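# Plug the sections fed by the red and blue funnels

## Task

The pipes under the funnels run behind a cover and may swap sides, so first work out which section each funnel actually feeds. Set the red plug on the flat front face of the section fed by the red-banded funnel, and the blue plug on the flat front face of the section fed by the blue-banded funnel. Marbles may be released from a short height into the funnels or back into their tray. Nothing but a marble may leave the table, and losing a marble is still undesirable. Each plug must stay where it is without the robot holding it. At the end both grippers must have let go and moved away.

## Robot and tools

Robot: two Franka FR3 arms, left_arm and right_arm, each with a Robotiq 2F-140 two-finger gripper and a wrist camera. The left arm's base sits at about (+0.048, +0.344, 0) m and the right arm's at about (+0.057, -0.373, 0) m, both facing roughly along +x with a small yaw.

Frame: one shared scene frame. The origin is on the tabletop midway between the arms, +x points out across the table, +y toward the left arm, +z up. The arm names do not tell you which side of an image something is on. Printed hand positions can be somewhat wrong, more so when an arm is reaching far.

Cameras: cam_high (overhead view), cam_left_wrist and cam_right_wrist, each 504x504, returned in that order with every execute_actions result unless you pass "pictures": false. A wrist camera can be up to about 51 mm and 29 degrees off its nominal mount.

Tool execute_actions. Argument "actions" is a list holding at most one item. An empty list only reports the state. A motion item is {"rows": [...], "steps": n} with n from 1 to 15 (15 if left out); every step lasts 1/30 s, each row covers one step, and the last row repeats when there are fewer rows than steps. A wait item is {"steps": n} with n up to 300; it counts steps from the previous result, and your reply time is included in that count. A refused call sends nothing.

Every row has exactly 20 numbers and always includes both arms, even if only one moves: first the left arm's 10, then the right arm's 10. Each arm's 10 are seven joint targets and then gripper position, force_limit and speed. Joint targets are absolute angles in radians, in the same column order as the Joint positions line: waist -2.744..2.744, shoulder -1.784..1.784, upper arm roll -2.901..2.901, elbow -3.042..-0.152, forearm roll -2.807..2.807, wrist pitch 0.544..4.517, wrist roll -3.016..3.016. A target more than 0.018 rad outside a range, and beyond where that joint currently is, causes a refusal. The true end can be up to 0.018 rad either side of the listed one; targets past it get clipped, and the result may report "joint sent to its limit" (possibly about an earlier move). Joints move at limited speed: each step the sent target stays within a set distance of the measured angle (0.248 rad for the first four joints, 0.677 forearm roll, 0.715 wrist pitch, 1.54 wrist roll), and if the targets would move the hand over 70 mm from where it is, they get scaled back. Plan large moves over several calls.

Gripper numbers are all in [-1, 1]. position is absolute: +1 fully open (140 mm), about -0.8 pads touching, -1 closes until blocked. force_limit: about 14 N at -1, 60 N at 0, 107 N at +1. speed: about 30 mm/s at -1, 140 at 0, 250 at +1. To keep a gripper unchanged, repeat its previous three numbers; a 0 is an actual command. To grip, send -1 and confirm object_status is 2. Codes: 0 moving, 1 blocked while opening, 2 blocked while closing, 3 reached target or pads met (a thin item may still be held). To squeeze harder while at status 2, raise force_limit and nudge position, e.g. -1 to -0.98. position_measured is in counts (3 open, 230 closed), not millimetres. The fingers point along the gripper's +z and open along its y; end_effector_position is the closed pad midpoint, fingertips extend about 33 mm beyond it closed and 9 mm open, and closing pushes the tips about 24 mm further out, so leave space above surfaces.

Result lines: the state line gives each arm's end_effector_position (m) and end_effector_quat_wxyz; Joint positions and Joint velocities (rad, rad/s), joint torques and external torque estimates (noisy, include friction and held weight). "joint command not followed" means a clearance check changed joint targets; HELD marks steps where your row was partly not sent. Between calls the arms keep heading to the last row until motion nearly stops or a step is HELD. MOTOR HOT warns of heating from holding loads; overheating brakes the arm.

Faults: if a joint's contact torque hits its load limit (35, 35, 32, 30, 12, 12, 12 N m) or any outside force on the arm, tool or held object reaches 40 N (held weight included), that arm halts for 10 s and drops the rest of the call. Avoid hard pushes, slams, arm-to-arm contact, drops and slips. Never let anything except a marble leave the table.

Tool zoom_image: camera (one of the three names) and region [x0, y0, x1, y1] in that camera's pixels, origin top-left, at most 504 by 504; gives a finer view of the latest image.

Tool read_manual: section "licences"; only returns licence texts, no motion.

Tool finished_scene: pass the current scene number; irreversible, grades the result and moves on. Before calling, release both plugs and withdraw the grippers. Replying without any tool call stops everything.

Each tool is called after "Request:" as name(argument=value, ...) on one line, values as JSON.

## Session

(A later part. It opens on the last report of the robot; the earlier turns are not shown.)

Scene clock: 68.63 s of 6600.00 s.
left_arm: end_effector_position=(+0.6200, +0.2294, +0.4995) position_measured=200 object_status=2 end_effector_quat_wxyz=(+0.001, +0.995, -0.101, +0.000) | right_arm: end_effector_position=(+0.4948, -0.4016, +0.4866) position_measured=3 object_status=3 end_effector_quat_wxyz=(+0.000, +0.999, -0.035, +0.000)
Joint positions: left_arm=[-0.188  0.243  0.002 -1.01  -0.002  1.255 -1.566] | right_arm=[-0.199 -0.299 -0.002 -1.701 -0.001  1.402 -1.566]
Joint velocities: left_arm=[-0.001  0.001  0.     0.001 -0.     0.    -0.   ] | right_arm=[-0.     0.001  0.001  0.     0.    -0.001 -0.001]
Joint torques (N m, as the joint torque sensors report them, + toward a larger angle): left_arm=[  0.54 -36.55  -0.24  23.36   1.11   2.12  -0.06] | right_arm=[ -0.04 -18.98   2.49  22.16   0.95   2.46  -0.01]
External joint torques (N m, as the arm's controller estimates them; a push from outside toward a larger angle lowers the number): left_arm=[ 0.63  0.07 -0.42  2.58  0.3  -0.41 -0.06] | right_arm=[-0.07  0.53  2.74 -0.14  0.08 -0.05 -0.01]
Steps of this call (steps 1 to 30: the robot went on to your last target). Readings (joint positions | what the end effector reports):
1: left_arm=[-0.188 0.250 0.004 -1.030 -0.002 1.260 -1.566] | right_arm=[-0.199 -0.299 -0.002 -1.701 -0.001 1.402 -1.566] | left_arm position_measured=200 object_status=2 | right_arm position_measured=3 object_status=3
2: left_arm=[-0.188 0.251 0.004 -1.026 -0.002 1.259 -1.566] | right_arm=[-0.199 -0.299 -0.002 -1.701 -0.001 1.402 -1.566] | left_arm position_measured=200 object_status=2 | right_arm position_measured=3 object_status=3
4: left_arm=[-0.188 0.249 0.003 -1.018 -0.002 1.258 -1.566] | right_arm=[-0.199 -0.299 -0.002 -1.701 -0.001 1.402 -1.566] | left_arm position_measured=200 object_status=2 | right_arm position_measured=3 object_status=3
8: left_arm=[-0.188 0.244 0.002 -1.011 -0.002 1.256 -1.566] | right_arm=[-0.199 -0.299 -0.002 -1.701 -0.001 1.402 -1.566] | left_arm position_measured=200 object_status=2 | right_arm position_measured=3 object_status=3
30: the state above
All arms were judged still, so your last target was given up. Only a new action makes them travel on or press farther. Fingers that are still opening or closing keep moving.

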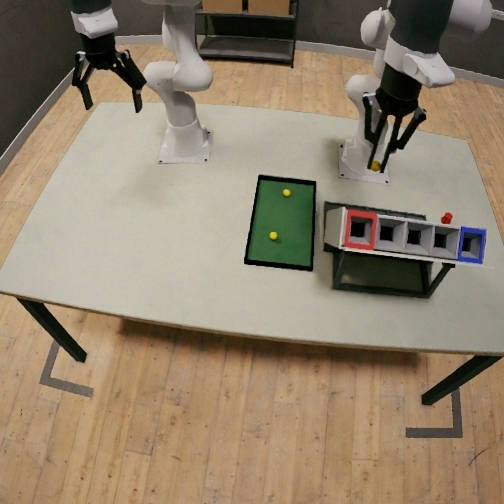

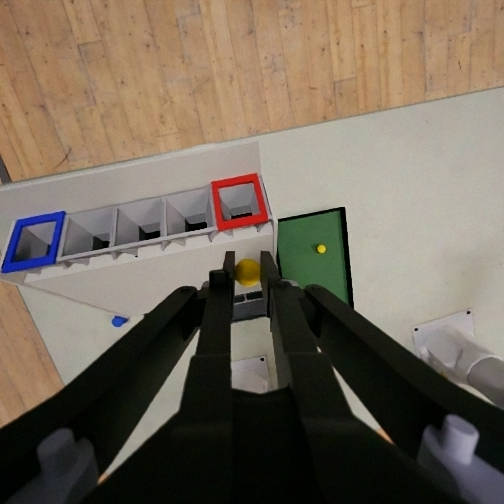

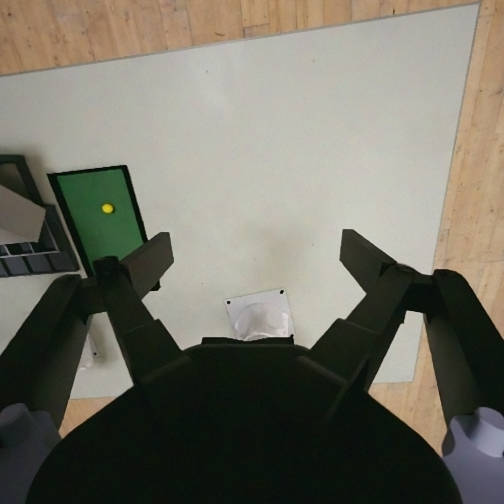

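Request:
execute_actions(actions=[{"rows":[[-0.18,0.26,0,-1.07,0,1.45,-1.57,-1,-0.5,-0.5,-0.2,-0.3,0,-1.7,0,1.4,-1.57,1,0,0],[-0.18,0.26,0,-1.07,0,1.45,-1.57,-1,-0.5,-0.5,-0.2,-0.3,0,-1.7,0,1.4,-1.57,1,0,0],[-0.18,0.27,0,-1.13,0,1.5,-1.57,-1,-0.5,-0.5,-0.2,-0.3,0,-1.7,0,1.4,-1.57,1,0,0],[-0.18,0.27,0,-1.13,0,1.5,-1.57,-1,-0.5,-0.5,-0.2,-0.3,0,-1.7,0,1.4,-1.57,1,0,0],[-0.18,0.27,0,-1.2,0,1.552,-1.57,-1,-0.5,-0.5,-0.2,-0.3,0,-1.7,0,1.4,-1.57,1,0,0],[-0.18,0.27,0,-1.2,0,1.552,-1.57,-1,-0.5,-0.5,-0.2,-0.3,0,-1.7,0,1.4,-1.57,1,0,0],[-0.18,0.28,0,-1.272,0,1.555,-1.57,-1,-0.5,-0.5,-0.2,-0.3,0,-1.7,0,1.4,-1.57,1,0,0]],"steps":15}], pictures=false)

Request:
execute_actions(actions=[{"steps":15}])

Scene clock: 75.57 s of 6600.00 s.
left_arm: end_effector_position=(+0.6670, +0.2234, +0.3770) position_measured=200 object_status=2 end_effector_quat_wxyz=(-0.000, +0.995, -0.098, -0.015) | right_arm: end_effector_position=(+0.4948, -0.4016, +0.4866) position_measured=3 object_status=3 end_effector_quat_wxyz=(+0.000, +0.999, -0.035, +0.000)
Joint positions: left_arm=[-0.182  0.29   0.001 -1.272 -0.002  1.532 -1.566] | right_arm=[-0.199 -0.299 -0.002 -1.701 -0.001  1.402 -1.566]
Joint velocities: left_arm=[ 0.    -0.055 -0.001 -0.001  0.001  0.12  -0.001] | right_arm=[-0.    -0.001  0.     0.001 -0.001  0.     0.001]
Joint torques (N m, as the joint torque sensors report them, + toward a larger angle): left_arm=[  1.12 -45.16  -0.17  25.21   1.21   2.94  -0.07] | right_arm=[ -0.96 -19.81   1.22  22.09   1.01   2.45  -0.04]
External joint torques (N m, as the arm's controller estimates them; a push from outside toward a larger angle lowers the number): left_arm=[ 1.16 -2.44 -0.43  0.66  0.32  0.44 -0.06] | right_arm=[-0.96 -0.06  1.49 -0.35  0.15 -0.08 -0.04]
Steps of this call (steps 1 to 90: nothing new was sent; then 3.43 s passed at rest; steps 91 to 105: all 15 steps of this action). Readings (joint positions | what the end effector reports):
91: left_arm=[-0.187 0.241 0.001 -1.023 -0.002 1.286 -1.566] | right_arm=[-0.199 -0.299 -0.002 -1.701 -0.001 1.402 -1.566] | left_arm position_measured=200 object_status=2 | right_arm position_measured=3 object_status=3
92: left_arm=[-0.186 0.242 0.001 -1.036 -0.002 1.315 -1.566] | right_arm=[-0.199 -0.299 -0.002 -1.701 -0.001 1.402 -1.566] | left_arm position_measured=200 object_status=2 | right_arm position_measured=3 object_status=3
94: left_arm=[-0.183 0.248 0.001 -1.081 -0.002 1.376 -1.566] | right_arm=[-0.199 -0.299 -0.002 -1.701 -0.001 1.402 -1.566] | left_arm position_measured=200 object_status=2 | right_arm position_measured=3 object_status=3
98: left_arm=[-0.182 0.265 0.001 -1.211 -0.002 1.473 -1.566] | right_arm=[-0.199 -0.299 -0.002 -1.701 -0.001 1.402 -1.566] | left_arm position_measured=200 object_status=2 | right_arm position_measured=3 object_status=3
105: the state above

Scene clock: 76.07 s of 6600.00 s.
left_arm: end_effector_position=(+0.6727, +0.2223, +0.3839) position_measured=200 object_status=2 end_effector_quat_wxyz=(+0.001, +0.995, -0.098, -0.001) | right_arm: end_effector_position=(+0.4948, -0.4016, +0.4866) position_measured=3 object_status=3 end_effector_quat_wxyz=(+0.000, +0.999, -0.035, +0.000)
Joint positions: left_arm=[-0.182  0.281  0.001 -1.272 -0.002  1.551 -1.566] | right_arm=[-0.199 -0.299 -0.002 -1.701 -0.001  1.402 -1.566]
Joint velocities: left_arm=[ 0.001 -0.001  0.    -0.     0.     0.006 -0.001] | right_arm=[ 0.001  0.001 -0.    -0.001 -0.    -0.     0.001]
Joint torques (N m, as the joint torque sensors report them, + toward a larger angle): left_arm=[  1.35 -41.71  -1.    25.04   1.18   3.03  -0.07] | right_arm=[ -0.75 -19.33   1.39  22.04   1.04   2.44  -0.17]
External joint torques (N m, as the arm's controller estimates them; a push from outside toward a larger angle lowers the number): left_arm=[ 1.31 -1.16 -1.31  1.52  0.31  0.52 -0.07] | right_arm=[-0.76  0.06  1.65 -0.17  0.18 -0.07 -0.17]
Steps of this call (steps 1 to 15: the robot went on to your last target). Readings (joint positions | what the end effector reports):
1: left_arm=[-0.182 0.288 0.001 -1.272 -0.002 1.536 -1.566] | right_arm=[-0.199 -0.299 -0.002 -1.701 -0.001 1.402 -1.566] | left_arm position_measured=200 object_status=2 | right_arm position_measured=3 object_status=3
2: left_arm=[-0.182 0.286 0.001 -1.272 -0.002 1.539 -1.566] | right_arm=[-0.199 -0.299 -0.002 -1.701 -0.001 1.402 -1.566] | left_arm position_measured=200 object_status=2 | right_arm position_measured=3 object_status=3
4: left_arm=[-0.182 0.283 0.001 -1.272 -0.002 1.543 -1.566] | right_arm=[-0.199 -0.299 -0.002 -1.701 -0.001 1.402 -1.566] | left_arm position_measured=200 object_status=2 | right_arm position_measured=3 object_status=3
8: left_arm=[-0.182 0.281 0.001 -1.272 -0.002 1.548 -1.566] | right_arm=[-0.199 -0.299 -0.002 -1.701 -0.001 1.402 -1.566] | left_arm position_measured=200 object_status=2 | right_arm position_measured=3 object_status=3
15: the state above

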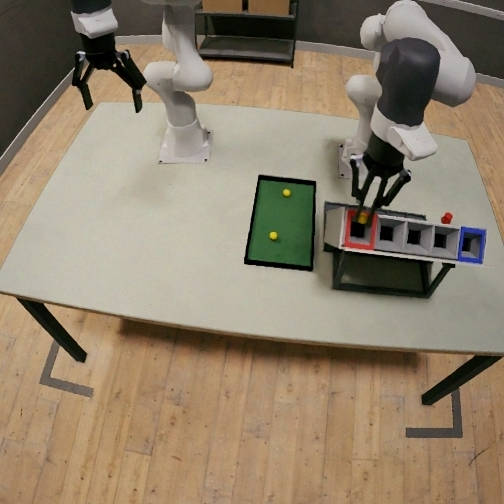

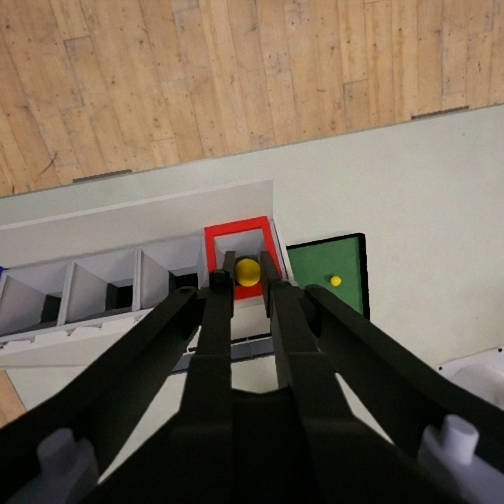

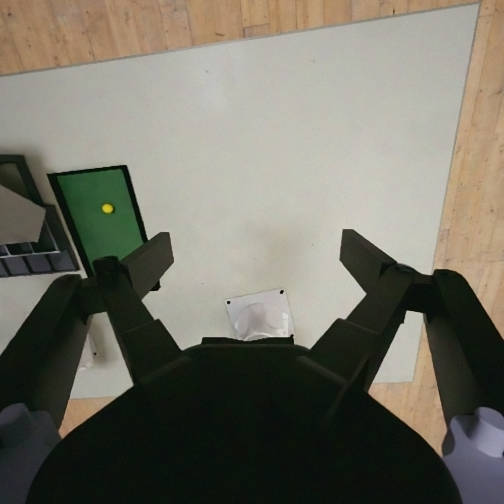

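Request:
execute_actions(actions=[{"rows":[[-0.172,0.29,0,-1.272,0,1.565,-1.57,-1,-0.5,-0.5,-0.2,-0.3,0,-1.7,0,1.4,-1.57,1,0,0],[-0.172,0.29,0,-1.272,0,1.565,-1.57,-1,-0.5,-0.5,-0.2,-0.3,0,-1.7,0,1.4,-1.57,1,0,0],[-0.172,0.29,0,-1.272,0,1.565,-1.57,-1,-0.5,-0.5,-0.2,-0.3,0,-1.7,0,1.4,-1.57,1,0,0],[-0.172,0.29,0,-1.272,0,1.565,-1.57,-1,-0.5,-0.5,-0.2,-0.3,0,-1.7,0,1.4,-1.57,1,0,0],[-0.172,0.29,0,-1.272,0,1.565,-1.57,-1,-0.5,-0.5,-0.2,-0.3,0,-1.7,0,1.4,-1.57,1,0,0],[-0.172,0.29,0,-1.272,0,1.565,-1.57,-1,-0.5,-0.5,-0.2,-0.3,0,-1.7,0,1.4,-1.57,1,0,0],[-0.172,0.29,0,-1.272,0,1.565,-1.57,-0.2,-0.5,0,-0.2,-0.3,0,-1.7,0,1.4,-1.57,1,0,0]],"steps":15}], pictures=false)

Request:
execute_actions(actions=[{"rows":[[-0.172,-0.3,0,-1.6,0,1.3,-1.57,-0.2,-0.5,0,-0.2,-0.3,0,-1.7,0,1.4,-1.57,1,0,0]],"steps":15}], pictures=false)

Request:
execute_actions(actions=[{"steps":40}])

Scene clock: 82.47 s of 6600.00 s.
left_arm: end_effector_position=(+0.6772, +0.2262, +0.3804) position_measured=154 object_status=0 end_effector_quat_wxyz=(+0.001, +0.996, -0.094, +0.000) | right_arm: end_effector_position=(+0.4948, -0.4016, +0.4866) position_measured=3 object_status=3 end_effector_quat_wxyz=(+0.000, +0.999, -0.035, +0.000)
Joint positions: left_arm=[-0.174  0.289  0.    -1.272 -0.002  1.562 -1.566] | right_arm=[-0.199 -0.299 -0.002 -1.701 -0.001  1.402 -1.566]
Joint velocities: left_arm=[ 0.001  0.    -0.    -0.    -0.001  0.003  0.002] | right_arm=[-0.     0.     0.     0.     0.002  0.    -0.001]
Joint torques (N m, as the joint torque sensors report them, + toward a larger angle): left_arm=[  1.16 -40.49   0.1   25.64   1.21   2.9   -0.08] | right_arm=[ -0.81 -19.83   1.81  21.94   1.03   2.27   0.  ]
External joint torques (N m, as the arm's controller estimates them; a push from outside toward a larger angle lowers the number): left_arm=[ 1.21  0.35 -0.14  2.06  0.34  0.38 -0.08] | right_arm=[-0.84 -0.32  2.06 -0.34  0.16 -0.25  0.  ]
Steps of this call (steps 1 to 15: the robot went on to your last target; steps 16 to 90: nothing new was sent; then 2.90 s passed at rest; steps 91 to 105: all 15 steps of this action). Readings (joint positions | what the end effector reports):
91: left_arm=[-0.181 0.282 0.000 -1.272 -0.002 1.554 -1.566] | right_arm=[-0.199 -0.299 -0.002 -1.701 -0.001 1.402 -1.566] | left_arm position_measured=200 object_status=2 | right_arm position_measured=3 object_status=3
92: left_arm=[-0.179 0.283 0.000 -1.272 -0.002 1.555 -1.566] | right_arm=[-0.199 -0.299 -0.002 -1.701 -0.001 1.402 -1.566] | left_arm position_measured=200 object_status=2 | right_arm position_measured=3 object_status=3
94: left_arm=[-0.176 0.286 0.000 -1.272 -0.002 1.558 -1.566] | right_arm=[-0.199 -0.299 -0.002 -1.701 -0.001 1.402 -1.566] | left_arm position_measured=200 object_status=2 | right_arm position_measured=3 object_status=3
98: left_arm=[-0.174 0.289 0.000 -1.272 -0.002 1.560 -1.566] | right_arm=[-0.199 -0.299 -0.002 -1.701 -0.001 1.402 -1.566] | left_arm position_measured=198 object_status=0 | right_arm position_measured=3 object_status=3
105: the state above

Scene clock: 82.97 s of 6600.00 s.
left_arm: end_effector_position=(+0.4815, +0.2626, +0.5266) position_measured=154 object_status=3 end_effector_quat_wxyz=(+0.003, +0.995, -0.094, +0.021) | right_arm: end_effector_position=(+0.4948, -0.4016, +0.4866) position_measured=3 object_status=3 end_effector_quat_wxyz=(+0.000, +0.999, -0.035, +0.000)
Joint positions: left_arm=[-0.174 -0.28   0.    -1.582 -0.002  1.343 -1.566] | right_arm=[-0.199 -0.299 -0.002 -1.701 -0.001  1.402 -1.566]
Joint velocities: left_arm=[-0.    -0.706  0.     0.011  0.    -0.226 -0.   ] | right_arm=[-0.001  0.001  0.     0.001 -0.002 -0.001  0.   ]
Joint torques (N m, as the joint torque sensors report them, + toward a larger angle): left_arm=[ 0.79  5.19  0.25 11.28  1.15  1.78  0.09] | right_arm=[  0.04 -20.     1.67  22.67   1.05   2.38  -0.04]
External joint torques (N m, as the arm's controller estimates them; a push from outside toward a larger angle lowers the number): left_arm=[ 1.05  0.49  0.75  1.44  0.55 -0.43  0.08] | right_arm=[ 0.12 -0.4   2.04  0.32  0.2  -0.14 -0.04]
Steps of this call (steps 1 to 15: all 15 steps of this action). Readings (joint positions | what the end effector reports):
1: left_arm=[-0.174 0.267 0.000 -1.306 -0.002 1.547 -1.566] | right_arm=[-0.199 -0.299 -0.002 -1.701 -0.001 1.402 -1.566] | left_arm position_measured=154 object_status=0 | right_arm position_measured=3 object_status=3
2: left_arm=[-0.174 0.237 0.000 -1.346 -0.002 1.526 -1.566] | right_arm=[-0.199 -0.299 -0.002 -1.701 -0.001 1.402 -1.566] | left_arm position_measured=154 object_status=0 | right_arm position_measured=3 object_status=3
4: left_arm=[-0.174 0.168 0.000 -1.422 -0.002 1.489 -1.566] | right_arm=[-0.199 -0.299 -0.002 -1.701 -0.001 1.402 -1.566] | left_arm position_measured=154 object_status=0 | right_arm position_measured=3 object_status=3
8: left_arm=[-0.174 0.008 0.000 -1.529 -0.002 1.422 -1.566] | right_arm=[-0.199 -0.299 -0.002 -1.701 -0.001 1.402 -1.566] | left_arm position_measured=154 object_status=3 | right_arm position_measured=3 object_status=3
15: the state above

Scene clock: 84.30 s of 6600.00 s.
left_arm: end_effector_position=(+0.4627, +0.2661, +0.5237) position_measured=154 object_status=3 end_effector_quat_wxyz=(+0.001, +0.996, -0.095, +0.002) | right_arm: end_effector_position=(+0.4948, -0.4016, +0.4866) position_measured=3 object_status=3 end_effector_quat_wxyz=(+0.000, +0.999, -0.035, +0.000)
Joint positions: left_arm=[-0.174 -0.3    0.    -1.599 -0.002  1.303 -1.566] | right_arm=[-0.199 -0.299 -0.002 -1.701 -0.001  1.402 -1.566]
Joint velocities: left_arm=[-0.    -0.    -0.    -0.001 -0.001 -0.001 -0.   ] | right_arm=[-0.    -0.    -0.001  0.002 -0.001  0.001 -0.001]
Joint torques (N m, as the joint torque sensors report them, + toward a larger angle): left_arm=[  0.81 -18.19  -1.03  22.68   1.29   2.11  -0.01] | right_arm=[ -0.8  -19.66   1.66  22.43   0.99   2.32  -0.01]
External joint torques (N m, as the arm's controller estimates them; a push from outside toward a larger angle lowers the number): left_arm=[ 0.86  0.32 -0.68  1.4   0.46 -0.42 -0.01] | right_arm=[-0.72  0.17  2.03 -0.08  0.14 -0.22 -0.01]
Steps of this call (steps 1 to 30: the robot went on to your last target; steps 31 to 40: nothing new was sent). Readings (joint positions | what the end effector reports):
1: left_arm=[-0.174 -0.298 0.000 -1.581 -0.002 1.337 -1.566] | right_arm=[-0.199 -0.299 -0.002 -1.701 -0.001 1.402 -1.566] | left_arm position_measured=154 object_status=3 | right_arm position_measured=3 object_status=3
2: left_arm=[-0.174 -0.308 0.000 -1.582 -0.002 1.331 -1.566] | right_arm=[-0.199 -0.299 -0.002 -1.701 -0.001 1.402 -1.566] | left_arm position_measured=154 object_status=3 | right_arm position_measured=3 object_status=3
4: left_arm=[-0.174 -0.312 0.000 -1.586 -0.002 1.322 -1.566] | right_arm=[-0.199 -0.299 -0.002 -1.701 -0.001 1.402 -1.566] | left_arm position_measured=154 object_status=3 | right_arm position_measured=3 object_status=3
8: left_arm=[-0.174 -0.303 0.000 -1.597 -0.002 1.311 -1.566] | right_arm=[-0.199 -0.299 -0.002 -1.701 -0.001 1.402 -1.566] | left_arm position_measured=154 object_status=3 | right_arm position_measured=3 object_status=3
40: the state above
All arms were judged still, so your last target was given up. Only a new action makes them travel on or press farther. Fingers that are still opening or closing keep moving.

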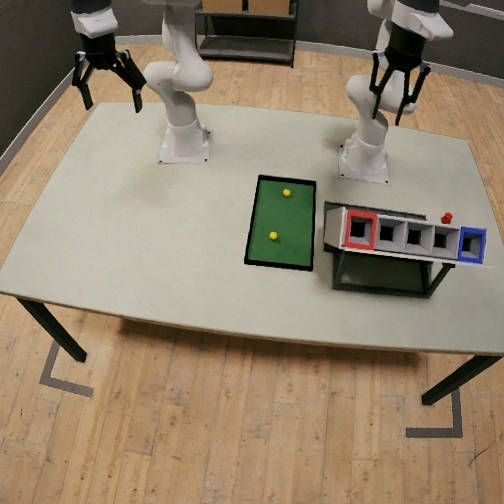

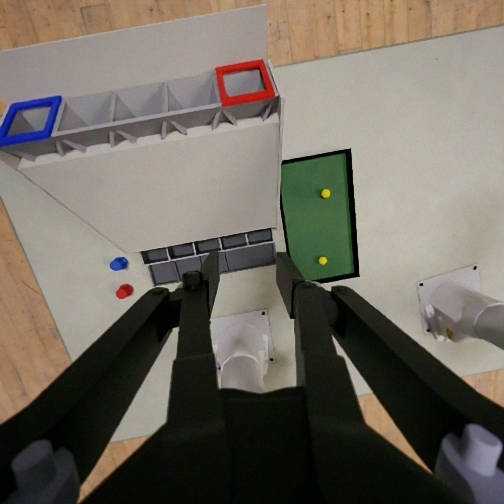

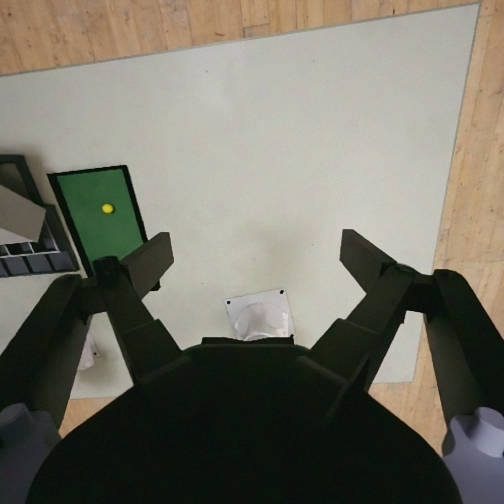

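Request:
execute_actions(actions=[], pictures=false)

Request:
zoom_image(camera="cam_left_wrist", region=[90, 200, 300, 310])

Scene clock: 85.93 s of 6600.00 s.
left_arm: end_effector_position=(+0.4626, +0.2661, +0.5237) position_measured=154 object_status=3 end_effector_quat_wxyz=(+0.001, +0.996, -0.095, +0.002) | right_arm: end_effector_position=(+0.4948, -0.4016, +0.4866) position_measured=3 object_status=3 end_effector_quat_wxyz=(+0.000, +0.999, -0.035, +0.000)
Joint positions: left_arm=[-0.174 -0.3    0.    -1.599 -0.002  1.303 -1.566] | right_arm=[-0.199 -0.299 -0.002 -1.701 -0.001  1.402 -1.566]
Joint velocities: left_arm=[-0.    -0.    -0.001 -0.     0.    -0.001  0.001] | right_arm=[ 0.001 -0.002 -0.001 -0.001  0.001 -0.    -0.   ]
Joint torques (N m, as the joint torque sensors report them, + toward a larger angle): left_arm=[  1.43 -17.73  -0.97  22.77   1.19   2.16  -0.02] | right_arm=[ -0.38 -19.71   1.61  22.56   0.92   2.37   0.  ]
External joint torques (N m, as the arm's controller estimates them; a push from outside toward a larger angle lowers the number): left_arm=[ 1.44  0.86 -0.66  1.45  0.36 -0.37 -0.02] | right_arm=[-0.38 -0.05  1.89  0.21  0.06 -0.15  0.  ]
Steps of this call (steps 1 to 49: nothing new was sent). Readings (joint positions | what the end effector reports):
1: left_arm=[-0.174 -0.300 0.000 -1.599 -0.002 1.303 -1.566] | right_arm=[-0.199 -0.299 -0.002 -1.701 -0.001 1.402 -1.566] | left_arm position_measured=154 object_status=3 | right_arm position_measured=3 object_status=3
2: left_arm=[-0.174 -0.300 0.000 -1.599 -0.002 1.303 -1.566] | right_arm=[-0.199 -0.299 -0.002 -1.701 -0.001 1.402 -1.566] | left_arm position_measured=154 object_status=3 | right_arm position_measured=3 object_status=3
4: left_arm=[-0.174 -0.300 0.000 -1.599 -0.002 1.303 -1.566] | right_arm=[-0.199 -0.299 -0.002 -1.701 -0.001 1.402 -1.566] | left_arm position_measured=154 object_status=3 | right_arm position_measured=3 object_status=3
8: left_arm=[-0.174 -0.300 0.000 -1.599 -0.002 1.303 -1.566] | right_arm=[-0.199 -0.299 -0.002 -1.701 -0.001 1.402 -1.566] | left_arm position_measured=154 object_status=3 | right_arm position_measured=3 object_status=3
49: the state above

Region (90, 200, 300, 310) of cam_left_wrist's 504x504 image, scaled by 2.400, with more detail than that image has; it fills the top 264 rows of this view, and the rest is white.

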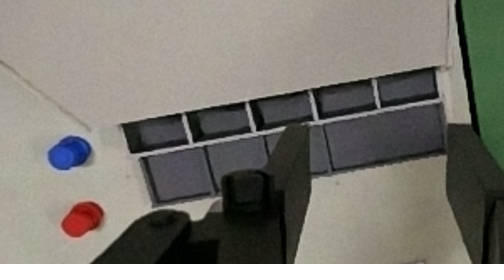

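Request:
execute_actions(actions=[{"rows":[[0.05,-0.759,0,-2.8,0,2.25,1.57,1,-0.5,0,-0.2,-0.3,0,-1.7,0,1.4,-1.57,1,0,0]],"steps":15}], pictures=false)

Request:
execute_actions(actions=[{"steps":50}])

Scene clock: 89.50 s of 6600.00 s.
left_arm: end_effector_position=(+0.5103, +0.3594, +0.4839) position_measured=49 object_status=0 end_effector_quat_wxyz=(-0.178, +0.733, -0.627, +0.197) | right_arm: end_effector_position=(+0.4948, -0.4016, +0.4866) position_measured=3 object_status=3 end_effector_quat_wxyz=(+0.000, +0.999, -0.035, +0.000)
Joint positions: left_arm=[ 0.042 -0.757  0.003 -2.3   -0.003  2.079 -0.121] | right_arm=[-0.199 -0.299 -0.002 -1.701 -0.001  1.402 -1.566]
Joint velocities: left_arm=[ 0.035  0.011  0.001 -1.469  0.001  0.579  3.001] | right_arm=[ 0.     0.001  0.001 -0.001 -0.001 -0.     0.001]
Joint torques (N m, as the joint torque sensors report them, + toward a larger angle): left_arm=[ 0.87 -5.28 -2.08 32.18  1.11  4.63  0.99] | right_arm=[ -0.01 -18.81   1.68  21.89   0.97   2.46  -0.09]
External joint torques (N m, as the arm's controller estimates them; a push from outside toward a larger angle lowers the number): left_arm=[ 1.29  0.76 -0.87  1.71  0.36  0.49  1.07] | right_arm=[-0.1   0.8   1.84 -0.44  0.1  -0.06 -0.09]
Steps of this call (steps 1 to 90: nothing new was sent; then 0.07 s passed at rest; steps 91 to 105: all 15 steps of this action). Readings (joint positions | what the end effector reports):
91: left_arm=[-0.155 -0.318 -0.008 -1.629 -0.003 1.346 -1.511] | right_arm=[-0.199 -0.299 -0.002 -1.701 -0.001 1.402 -1.566] | left_arm position_measured=154 object_status=0 | right_arm position_measured=3 object_status=3
92: left_arm=[-0.133 -0.343 -0.009 -1.661 -0.003 1.393 -1.452] | right_arm=[-0.199 -0.299 -0.002 -1.701 -0.001 1.402 -1.566] | left_arm position_measured=148 object_status=0 | right_arm position_measured=3 object_status=3
94: left_arm=[-0.090 -0.399 -0.007 -1.724 -0.003 1.490 -1.330] | right_arm=[-0.199 -0.299 -0.002 -1.701 -0.001 1.402 -1.566] | left_arm position_measured=132 object_status=0 | right_arm position_measured=3 object_status=3
98: left_arm=[-0.025 -0.532 -0.001 -1.865 -0.003 1.700 -1.050] | right_arm=[-0.199 -0.299 -0.002 -1.701 -0.001 1.402 -1.566] | left_arm position_measured=102 object_status=0 | right_arm position_measured=3 object_status=3
105: the state above

Scene clock: 91.17 s of 6600.00 s.
left_arm: end_effector_position=(+0.4212, +0.3580, +0.2248) position_measured=3 object_status=3 end_effector_quat_wxyz=(+0.103, -0.028, +0.994, -0.000) | right_arm: end_effector_position=(+0.4948, -0.4016, +0.4866) position_measured=3 object_status=3 end_effector_quat_wxyz=(+0.000, +0.999, -0.035, +0.000)
Joint positions: left_arm=[ 0.048 -0.757  0.002 -2.799 -0.003  2.247  1.556] | right_arm=[-0.199 -0.299 -0.002 -1.701 -0.001  1.402 -1.566]
Joint velocities: left_arm=[-0.001  0.001 -0.001  0.001 -0.001  0.     0.033] | right_arm=[-0.001 -0.001 -0.    -0.001 -0.001  0.     0.001]
Joint torques (N m, as the joint torque sensors report them, + toward a larger angle): left_arm=[ 1.42 -6.82 -2.38 25.81  1.21  3.17  0.37] | right_arm=[ -0.03 -20.71   1.8   22.35   1.1    2.4   -0.02]
External joint torques (N m, as the arm's controller estimates them; a push from outside toward a larger angle lowers the number): left_arm=[ 1.42 -0.52 -1.71  1.48  0.48  0.33  0.38] | right_arm=[ 0.06 -1.09  2.19  0.    0.25 -0.12 -0.02]
Steps of this call (steps 1 to 50: the robot went on to your last target). Readings (joint positions | what the end effector reports):
1: left_arm=[0.043 -0.757 0.003 -2.350 -0.003 2.098 -0.022] | right_arm=[-0.199 -0.299 -0.002 -1.701 -0.001 1.402 -1.566] | left_arm position_measured=41 object_status=0 | right_arm position_measured=3 object_status=3
2: left_arm=[0.044 -0.757 0.003 -2.398 -0.003 2.114 0.073] | right_arm=[-0.199 -0.299 -0.002 -1.701 -0.001 1.402 -1.566] | left_arm position_measured=34 object_status=0 | right_arm position_measured=3 object_status=3
4: left_arm=[0.045 -0.756 0.003 -2.490 -0.003 2.139 0.244] | right_arm=[-0.199 -0.299 -0.002 -1.701 -0.001 1.402 -1.566] | left_arm position_measured=19 object_status=0 | right_arm position_measured=3 object_status=3
8: left_arm=[0.046 -0.756 0.002 -2.665 -0.003 2.179 0.549] | right_arm=[-0.199 -0.299 -0.002 -1.701 -0.001 1.402 -1.566] | left_arm position_measured=3 object_status=0 | right_arm position_measured=3 object_status=3
50: the state above

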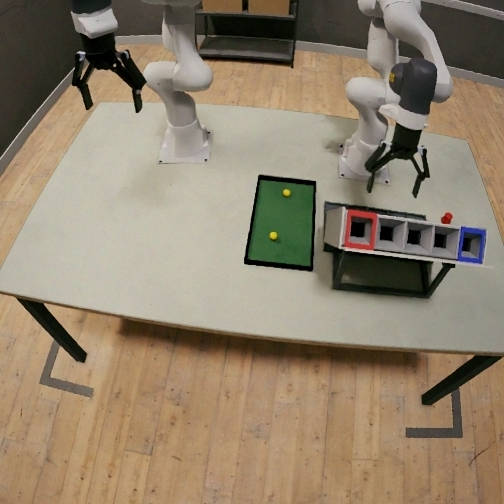

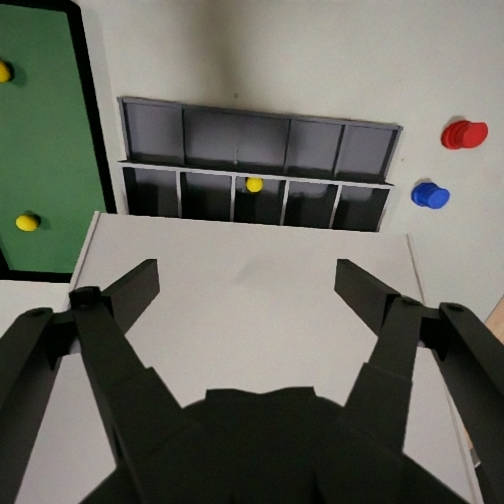

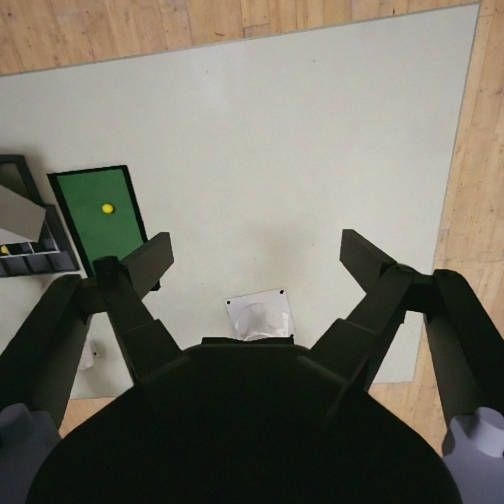

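Request:
execute_actions(actions=[{"rows":[[-0.632,-0.6,0,-2.7,0,2.2,1.57,0,-0.5,0,-0.3,-0.3,0,-1.7,0,1.4,-1.57,1,0,0]],"steps":15}], pictures=false)

Request:
execute_actions(actions=[{"rows":[[-0.632,0.148,0,-2.213,0,2.361,1.57,0,-0.5,0,-0.3,-0.3,0,-1.7,0,1.4,-1.57,1,0,0]],"steps":15}], pictures=false)

Request:
execute_actions(actions=[{"steps":30}])

Scene clock: 100.97 s of 6600.00 s.
left_arm: end_effector_position=(+0.3569, +0.1164, +0.2106) position_measured=108 object_status=0 end_effector_quat_wxyz=(+0.052, +0.309, +0.950, -0.016) | right_arm: end_effector_position=(+0.4898, -0.4447, +0.4866) position_measured=3 object_status=3 end_effector_quat_wxyz=(-0.001, +0.996, -0.084, +0.000)
Joint positions: left_arm=[-0.62  -0.603 -0.006 -2.702 -0.002  2.208  1.566] | right_arm=[-0.299 -0.299 -0.002 -1.701  0.001  1.402 -1.566]
Joint velocities: left_arm=[-0.158  0.005  0.021  0.002  0.    -0.03  -0.   ] | right_arm=[ 0.001 -0.001  0.002 -0.    -0.    -0.    -0.001]
Joint torques (N m, as the joint torque sensors report them, + toward a larger angle): left_arm=[ 0.67 -9.81  2.87 27.27  1.03  2.18  0.32] | right_arm=[ -1.32 -20.1    2.47  22.16   0.68   2.45  -0.01]
External joint torques (N m, as the arm's controller estimates them; a push from outside toward a larger angle lowers the number): left_arm=[-1.12  1.18  1.72  3.36  0.29 -0.5   0.32] | right_arm=[-1.32 -0.46  2.73 -0.19 -0.19 -0.07 -0.01]
Steps of this call (steps 1 to 30: the robot went on to your last target; steps 31 to 90: nothing new was sent; then 6.30 s passed at rest; steps 91 to 105: all 15 steps of this action). Readings (joint positions | what the end effector reports):
91: left_arm=[0.006 -0.734 0.013 -2.780 -0.003 2.241 1.566] | right_arm=[-0.221 -0.299 0.007 -1.701 0.001 1.402 -1.566] | left_arm position_measured=3 object_status=0 | right_arm position_measured=3 object_status=3
92: left_arm=[-0.051 -0.702 0.012 -2.758 -0.002 2.237 1.566] | right_arm=[-0.244 -0.299 0.008 -1.701 0.001 1.402 -1.566] | left_arm position_measured=10 object_status=0 | right_arm position_measured=3 object_status=3
94: left_arm=[-0.164 -0.657 0.009 -2.733 -0.002 2.230 1.566] | right_arm=[-0.278 -0.299 0.001 -1.701 0.001 1.402 -1.566] | left_arm position_measured=25 object_status=0 | right_arm position_measured=3 object_status=3
98: left_arm=[-0.395 -0.617 0.004 -2.712 -0.002 2.220 1.566] | right_arm=[-0.298 -0.299 -0.003 -1.701 0.001 1.402 -1.566] | left_arm position_measured=55 object_status=0 | right_arm position_measured=3 object_status=3
105: the state above

Scene clock: 101.47 s of 6600.00 s.
left_arm: end_effector_position=(+0.4813, +0.0195, +0.1148) position_measured=129 object_status=3 end_effector_quat_wxyz=(+0.004, +0.312, +0.950, -0.002) | right_arm: end_effector_position=(+0.4898, -0.4447, +0.4866) position_measured=3 object_status=3 end_effector_quat_wxyz=(-0.001, +0.996, -0.084, +0.000)
Joint positions: left_arm=[-0.629  0.109 -0.002 -2.225 -0.002  2.343  1.566] | right_arm=[-0.299 -0.299 -0.002 -1.701  0.001  1.402 -1.566]
Joint velocities: left_arm=[-0.005  0.837  0.004 -0.013 -0.     0.04   0.   ] | right_arm=[-0.     0.001  0.     0.     0.     0.     0.001]
Joint torques (N m, as the joint torque sensors report them, + toward a larger angle): left_arm=[ -2.28 -50.76   0.86  32.14   1.     4.06   0.41] | right_arm=[ -1.53 -19.48   1.87  21.57   0.7    2.42  -0.05]
External joint torques (N m, as the arm's controller estimates them; a push from outside toward a larger angle lowers the number): left_arm=[-2.38  1.33  0.64  2.82  0.4   0.39  0.41] | right_arm=[-1.5   0.24  2.18 -0.84 -0.16 -0.11 -0.05]
Steps of this call (steps 1 to 15: all 15 steps of this action). Readings (joint positions | what the end effector reports):
1: left_arm=[-0.622 -0.574 -0.006 -2.673 -0.002 2.215 1.566] | right_arm=[-0.299 -0.299 -0.002 -1.701 0.001 1.402 -1.566] | left_arm position_measured=116 object_status=0 | right_arm position_measured=3 object_status=3
2: left_arm=[-0.623 -0.530 -0.005 -2.628 -0.002 2.229 1.566] | right_arm=[-0.299 -0.299 -0.002 -1.701 0.001 1.402 -1.566] | left_arm position_measured=123 object_status=0 | right_arm position_measured=3 object_status=3
4: left_arm=[-0.625 -0.441 -0.005 -2.536 -0.002 2.254 1.566] | right_arm=[-0.299 -0.299 -0.002 -1.701 0.001 1.402 -1.566] | left_arm position_measured=129 object_status=0 | right_arm position_measured=3 object_status=3
8: left_arm=[-0.627 -0.230 -0.003 -2.326 -0.002 2.300 1.566] | right_arm=[-0.299 -0.299 -0.002 -1.701 0.001 1.402 -1.566] | left_arm position_measured=129 object_status=0 | right_arm position_measured=3 object_status=3
15: the state above

Scene clock: 102.47 s of 6600.00 s.
left_arm: end_effector_position=(+0.4825, +0.0188, +0.0984) position_measured=129 object_status=3 end_effector_quat_wxyz=(-0.003, +0.312, +0.950, +0.000) | right_arm: end_effector_position=(+0.4898, -0.4446, +0.4867) position_measured=3 object_status=3 end_effector_quat_wxyz=(-0.001, +0.996, -0.084, +0.000)
Joint positions: left_arm=[-0.63   0.15  -0.002 -2.214 -0.002  2.358  1.566] | right_arm=[-0.299 -0.299 -0.002 -1.701  0.001  1.402 -1.566]
Joint velocities: left_arm=[ 0.001 -0.     0.    -0.003  0.     0.001 -0.001] | right_arm=[ 0.    -0.001  0.    -0.    -0.001  0.001  0.001]
Joint torques (N m, as the joint torque sensors report them, + toward a larger angle): left_arm=[ -1.64 -35.24   0.65  24.62   1.04   2.81   0.41] | right_arm=[ -0.23 -19.62   1.52  22.26   0.67   2.44  -0.14]
External joint torques (N m, as the arm's controller estimates them; a push from outside toward a larger angle lowers the number): left_arm=[-1.76 -1.05  0.42  3.24  0.47  0.42  0.41] | right_arm=[-0.14  0.11  1.92 -0.15 -0.18 -0.09 -0.14]
Steps of this call (steps 1 to 30: the robot went on to your last target). Readings (joint positions | what the end effector reports):
1: left_arm=[-0.630 0.131 -0.002 -2.226 -0.002 2.344 1.566] | right_arm=[-0.299 -0.299 -0.002 -1.701 0.001 1.402 -1.566] | left_arm position_measured=129 object_status=3 | right_arm position_measured=3 object_status=3
2: left_arm=[-0.630 0.144 -0.002 -2.226 -0.002 2.345 1.566] | right_arm=[-0.299 -0.299 -0.002 -1.701 0.001 1.402 -1.566] | left_arm position_measured=129 object_status=3 | right_arm position_measured=3 object_status=3
4: left_arm=[-0.630 0.153 -0.002 -2.224 -0.002 2.347 1.566] | right_arm=[-0.299 -0.299 -0.002 -1.701 0.001 1.402 -1.566] | left_arm position_measured=129 object_status=3 | right_arm position_measured=3 object_status=3
8: left_arm=[-0.630 0.151 -0.002 -2.216 -0.002 2.353 1.566] | right_arm=[-0.299 -0.299 -0.002 -1.701 0.001 1.402 -1.566] | left_arm position_measured=129 object_status=3 | right_arm position_measured=3 object_status=3
30: the state above
All arms were judged still, so your last target was given up. Only a new action makes them travel on or press farther. Fingers that are still opening or closing keep moving.

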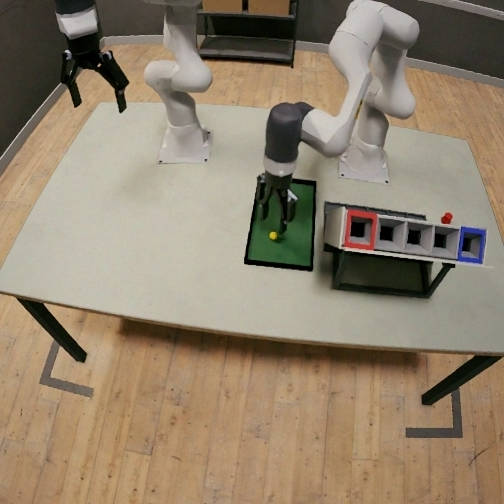

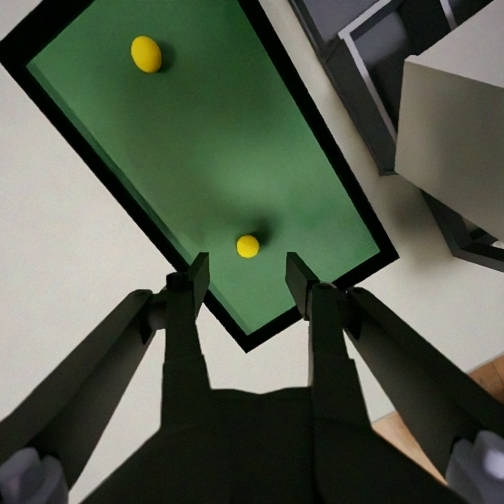

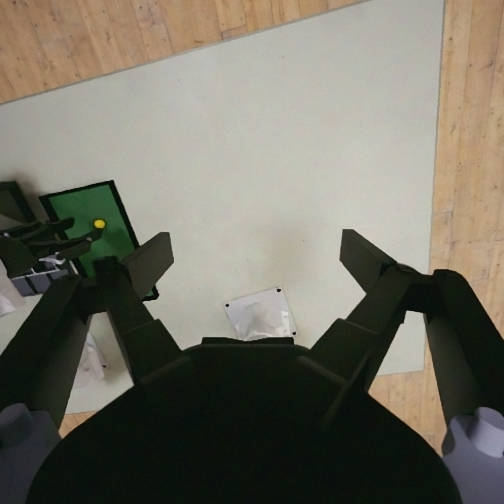

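Request:
execute_actions(actions=[{"rows":[[-0.628,0.16,0,-2.24,0,2.41,1.57,-0.2,-0.5,0,-0.3,-0.3,0,-1.7,0,1.4,-1.57,1,0,0],[-0.628,0.16,0,-2.24,0,2.41,1.57,-0.2,-0.5,0,-0.3,-0.3,0,-1.7,0,1.4,-1.57,1,0,0],[-0.628,0.18,0,-2.255,0,2.45,1.57,-0.2,-0.5,0,-0.3,-0.3,0,-1.7,0,1.4,-1.57,1,0,0],[-0.628,0.18,0,-2.255,0,2.47,1.57,-0.2,-0.5,0,-0.3,-0.3,0,-1.7,0,1.4,-1.57,1,0,0],[-0.628,0.2,0,-2.265,0,2.494,1.57,-0.2,-0.5,0,-0.3,-0.3,0,-1.7,0,1.4,-1.57,1,0,0],[-0.628,0.2,0,-2.265,0,2.494,1.57,-0.2,-0.5,0,-0.3,-0.3,0,-1.7,0,1.4,-1.57,1,0,0],[-0.628,0.221,0,-2.27,0,2.494,1.57,-0.2,-0.5,0,-0.3,-0.3,0,-1.7,0,1.4,-1.57,1,0,0]],"steps":15}], pictures=false)

Request:
execute_actions(actions=[{"rows":[[-0.628,0.221,0,-2.27,0,2.494,1.57,-1,-0.5,-0.5,-0.3,-0.3,0,-1.7,0,1.4,-1.57,1,0,0]],"steps":15}], pictures=false)

Request:
execute_actions(actions=[{"steps":6}])

Scene clock: 110.77 s of 6600.00 s.
left_arm: end_effector_position=(+0.4735, +0.0256, +0.0475) position_measured=154 object_status=3 end_effector_quat_wxyz=(-0.006, +0.312, +0.950, +0.001) | right_arm: end_effector_position=(+0.4898, -0.4446, +0.4867) position_measured=3 object_status=3 end_effector_quat_wxyz=(-0.001, +0.996, -0.084, +0.000)
Joint positions: left_arm=[-0.63   0.222 -0.001 -2.271 -0.002  2.48   1.566] | right_arm=[-0.299 -0.299 -0.002 -1.701  0.001  1.402 -1.566]
Joint velocities: left_arm=[-0.     0.002 -0.001  0.001 -0.001  0.069 -0.001] | right_arm=[ 0.001 -0.001 -0.001 -0.     0.     0.    -0.002]
Joint torques (N m, as the joint torque sensors report them, + toward a larger angle): left_arm=[  0.5  -36.32   0.94  22.15   0.82   2.71   0.37] | right_arm=[ -0.57 -20.09   2.32  21.8    0.52   2.45  -0.12]
External joint torques (N m, as the arm's controller estimates them; a push from outside toward a larger angle lowers the number): left_arm=[ 0.47 -1.41  0.73  2.35  0.33  0.35  0.37] | right_arm=[-0.56 -0.33  2.62 -0.61 -0.34 -0.07 -0.12]
Steps of this call (steps 1 to 90: nothing new was sent; then 4.80 s passed at rest; steps 91 to 105: all 15 steps of this action). Readings (joint positions | what the end effector reports):
91: left_arm=[-0.630 0.150 -0.002 -2.219 -0.002 2.367 1.566] | right_arm=[-0.299 -0.299 -0.002 -1.701 0.001 1.402 -1.566] | left_arm position_measured=129 object_status=0 | right_arm position_measured=3 object_status=3
92: left_arm=[-0.630 0.151 -0.002 -2.224 -0.002 2.375 1.566] | right_arm=[-0.299 -0.299 -0.002 -1.701 0.001 1.402 -1.566] | left_arm position_measured=135 object_status=0 | right_arm position_measured=3 object_status=3
94: left_arm=[-0.630 0.162 -0.002 -2.238 -0.002 2.402 1.566] | right_arm=[-0.299 -0.299 -0.002 -1.701 0.001 1.402 -1.566] | left_arm position_measured=150 object_status=0 | right_arm position_measured=3 object_status=3
98: left_arm=[-0.630 0.202 -0.002 -2.261 -0.002 2.451 1.566] | right_arm=[-0.299 -0.299 -0.002 -1.701 0.001 1.402 -1.566] | left_arm position_measured=154 object_status=0 | right_arm position_measured=3 object_status=3
105: the state above

Scene clock: 111.27 s of 6600.00 s.
left_arm: end_effector_position=(+0.4762, +0.0236, +0.0484) position_measured=201 object_status=0 end_effector_quat_wxyz=(-0.001, +0.312, +0.950, -0.000) | right_arm: end_effector_position=(+0.4898, -0.4446, +0.4867) position_measured=3 object_status=3 end_effector_quat_wxyz=(-0.001, +0.996, -0.084, +0.000)
Joint positions: left_arm=[-0.63   0.222 -0.001 -2.271 -0.002  2.491  1.566] | right_arm=[-0.299 -0.299 -0.002 -1.701  0.001  1.402 -1.566]
Joint velocities: left_arm=[ 0.    -0.001 -0.001 -0.001 -0.001  0.003  0.002] | right_arm=[ 0.    -0.     0.001 -0.001  0.001  0.001 -0.001]
Joint torques (N m, as the joint torque sensors report them, + toward a larger angle): left_arm=[  0.8  -36.29   0.7   21.95   0.88   2.84   0.31] | right_arm=[ -0.84 -20.41   1.46  21.38   0.59   2.44  -0.08]
External joint torques (N m, as the arm's controller estimates them; a push from outside toward a larger angle lowers the number): left_arm=[ 0.7  -1.27  0.41  2.09  0.39  0.43  0.31] | right_arm=[-0.88 -0.75  1.7  -0.97 -0.28 -0.08 -0.08]
Steps of this call (steps 1 to 15: all 15 steps of this action). Readings (joint positions | what the end effector reports):
1: left_arm=[-0.630 0.222 -0.001 -2.271 -0.002 2.482 1.566] | right_arm=[-0.299 -0.299 -0.002 -1.701 0.001 1.402 -1.566] | left_arm position_measured=154 object_status=0 | right_arm position_measured=3 object_status=3
2: left_arm=[-0.630 0.222 -0.001 -2.271 -0.002 2.484 1.566] | right_arm=[-0.299 -0.299 -0.002 -1.701 0.001 1.402 -1.566] | left_arm position_measured=158 object_status=0 | right_arm position_measured=3 object_status=3
4: left_arm=[-0.630 0.222 -0.001 -2.271 -0.002 2.486 1.566] | right_arm=[-0.299 -0.299 -0.002 -1.701 0.001 1.402 -1.566] | left_arm position_measured=167 object_status=0 | right_arm position_measured=3 object_status=3
8: left_arm=[-0.630 0.222 -0.001 -2.271 -0.002 2.489 1.566] | right_arm=[-0.299 -0.299 -0.002 -1.701 0.001 1.402 -1.566] | left_arm position_measured=186 object_status=0 | right_arm position_measured=3 object_status=3
15: the state above

Scene clock: 111.47 s of 6600.00 s.
left_arm: end_effector_position=(+0.4763, +0.0236, +0.0484) position_measured=201 object_status=2 end_effector_quat_wxyz=(-0.001, +0.312, +0.950, -0.001) | right_arm: end_effector_position=(+0.4898, -0.4446, +0.4867) position_measured=3 object_status=3 end_effector_quat_wxyz=(-0.001, +0.996, -0.084, +0.000)
Joint positions: left_arm=[-0.63   0.222 -0.001 -2.271 -0.002  2.491  1.566] | right_arm=[-0.299 -0.299 -0.002 -1.701  0.001  1.402 -1.566]
Joint velocities: left_arm=[ 0.001  0.     0.001 -0.001 -0.001  0.001 -0.   ] | right_arm=[-0.001  0.001 -0.     0.    -0.    -0.     0.001]
Joint torques (N m, as the joint torque sensors report them, + toward a larger angle): left_arm=[  0.02 -36.15   0.3   22.07   0.94   2.89   0.31] | right_arm=[ -0.42 -20.04   1.78  21.87   0.6    2.49   0.  ]
External joint torques (N m, as the arm's controller estimates them; a push from outside toward a larger angle lowers the number): left_arm=[-0.05 -1.18  0.04  2.25  0.44  0.49  0.31] | right_arm=[-0.37 -0.38  2.11 -0.52 -0.25 -0.03  0.  ]
Steps of this call (steps 1 to 6: the robot went on to your last target). Readings (joint positions | what the end effector reports):
1: left_arm=[-0.630 0.222 -0.001 -2.271 -0.002 2.491 1.566] | right_arm=[-0.299 -0.299 -0.002 -1.701 0.001 1.402 -1.566] | left_arm position_measured=201 object_status=0 | right_arm position_measured=3 object_status=3
2: left_arm=[-0.630 0.222 -0.001 -2.271 -0.002 2.491 1.566] | right_arm=[-0.299 -0.299 -0.002 -1.701 0.001 1.402 -1.566] | left_arm position_measured=201 object_status=2 | right_arm position_measured=3 object_status=3
4: left_arm=[-0.630 0.222 -0.001 -2.271 -0.002 2.491 1.566] | right_arm=[-0.299 -0.299 -0.002 -1.701 0.001 1.402 -1.566] | left_arm position_measured=201 object_status=2 | right_arm position_measured=3 object_status=3
6: the state above

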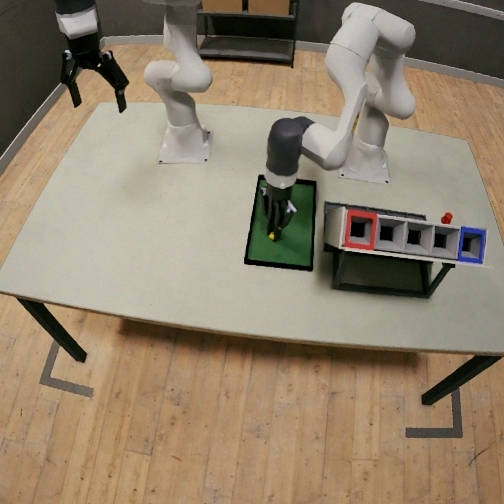

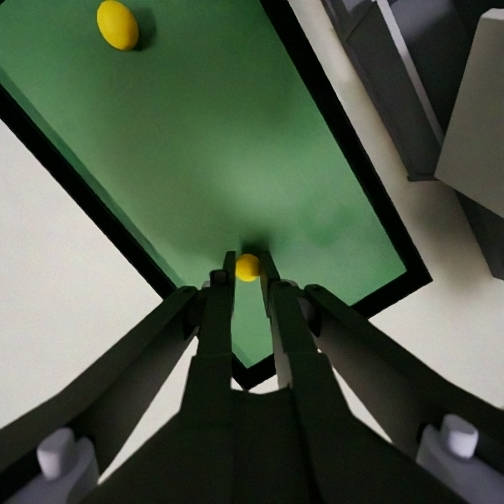

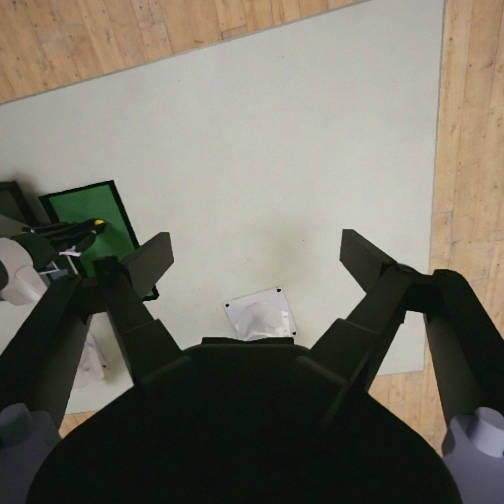

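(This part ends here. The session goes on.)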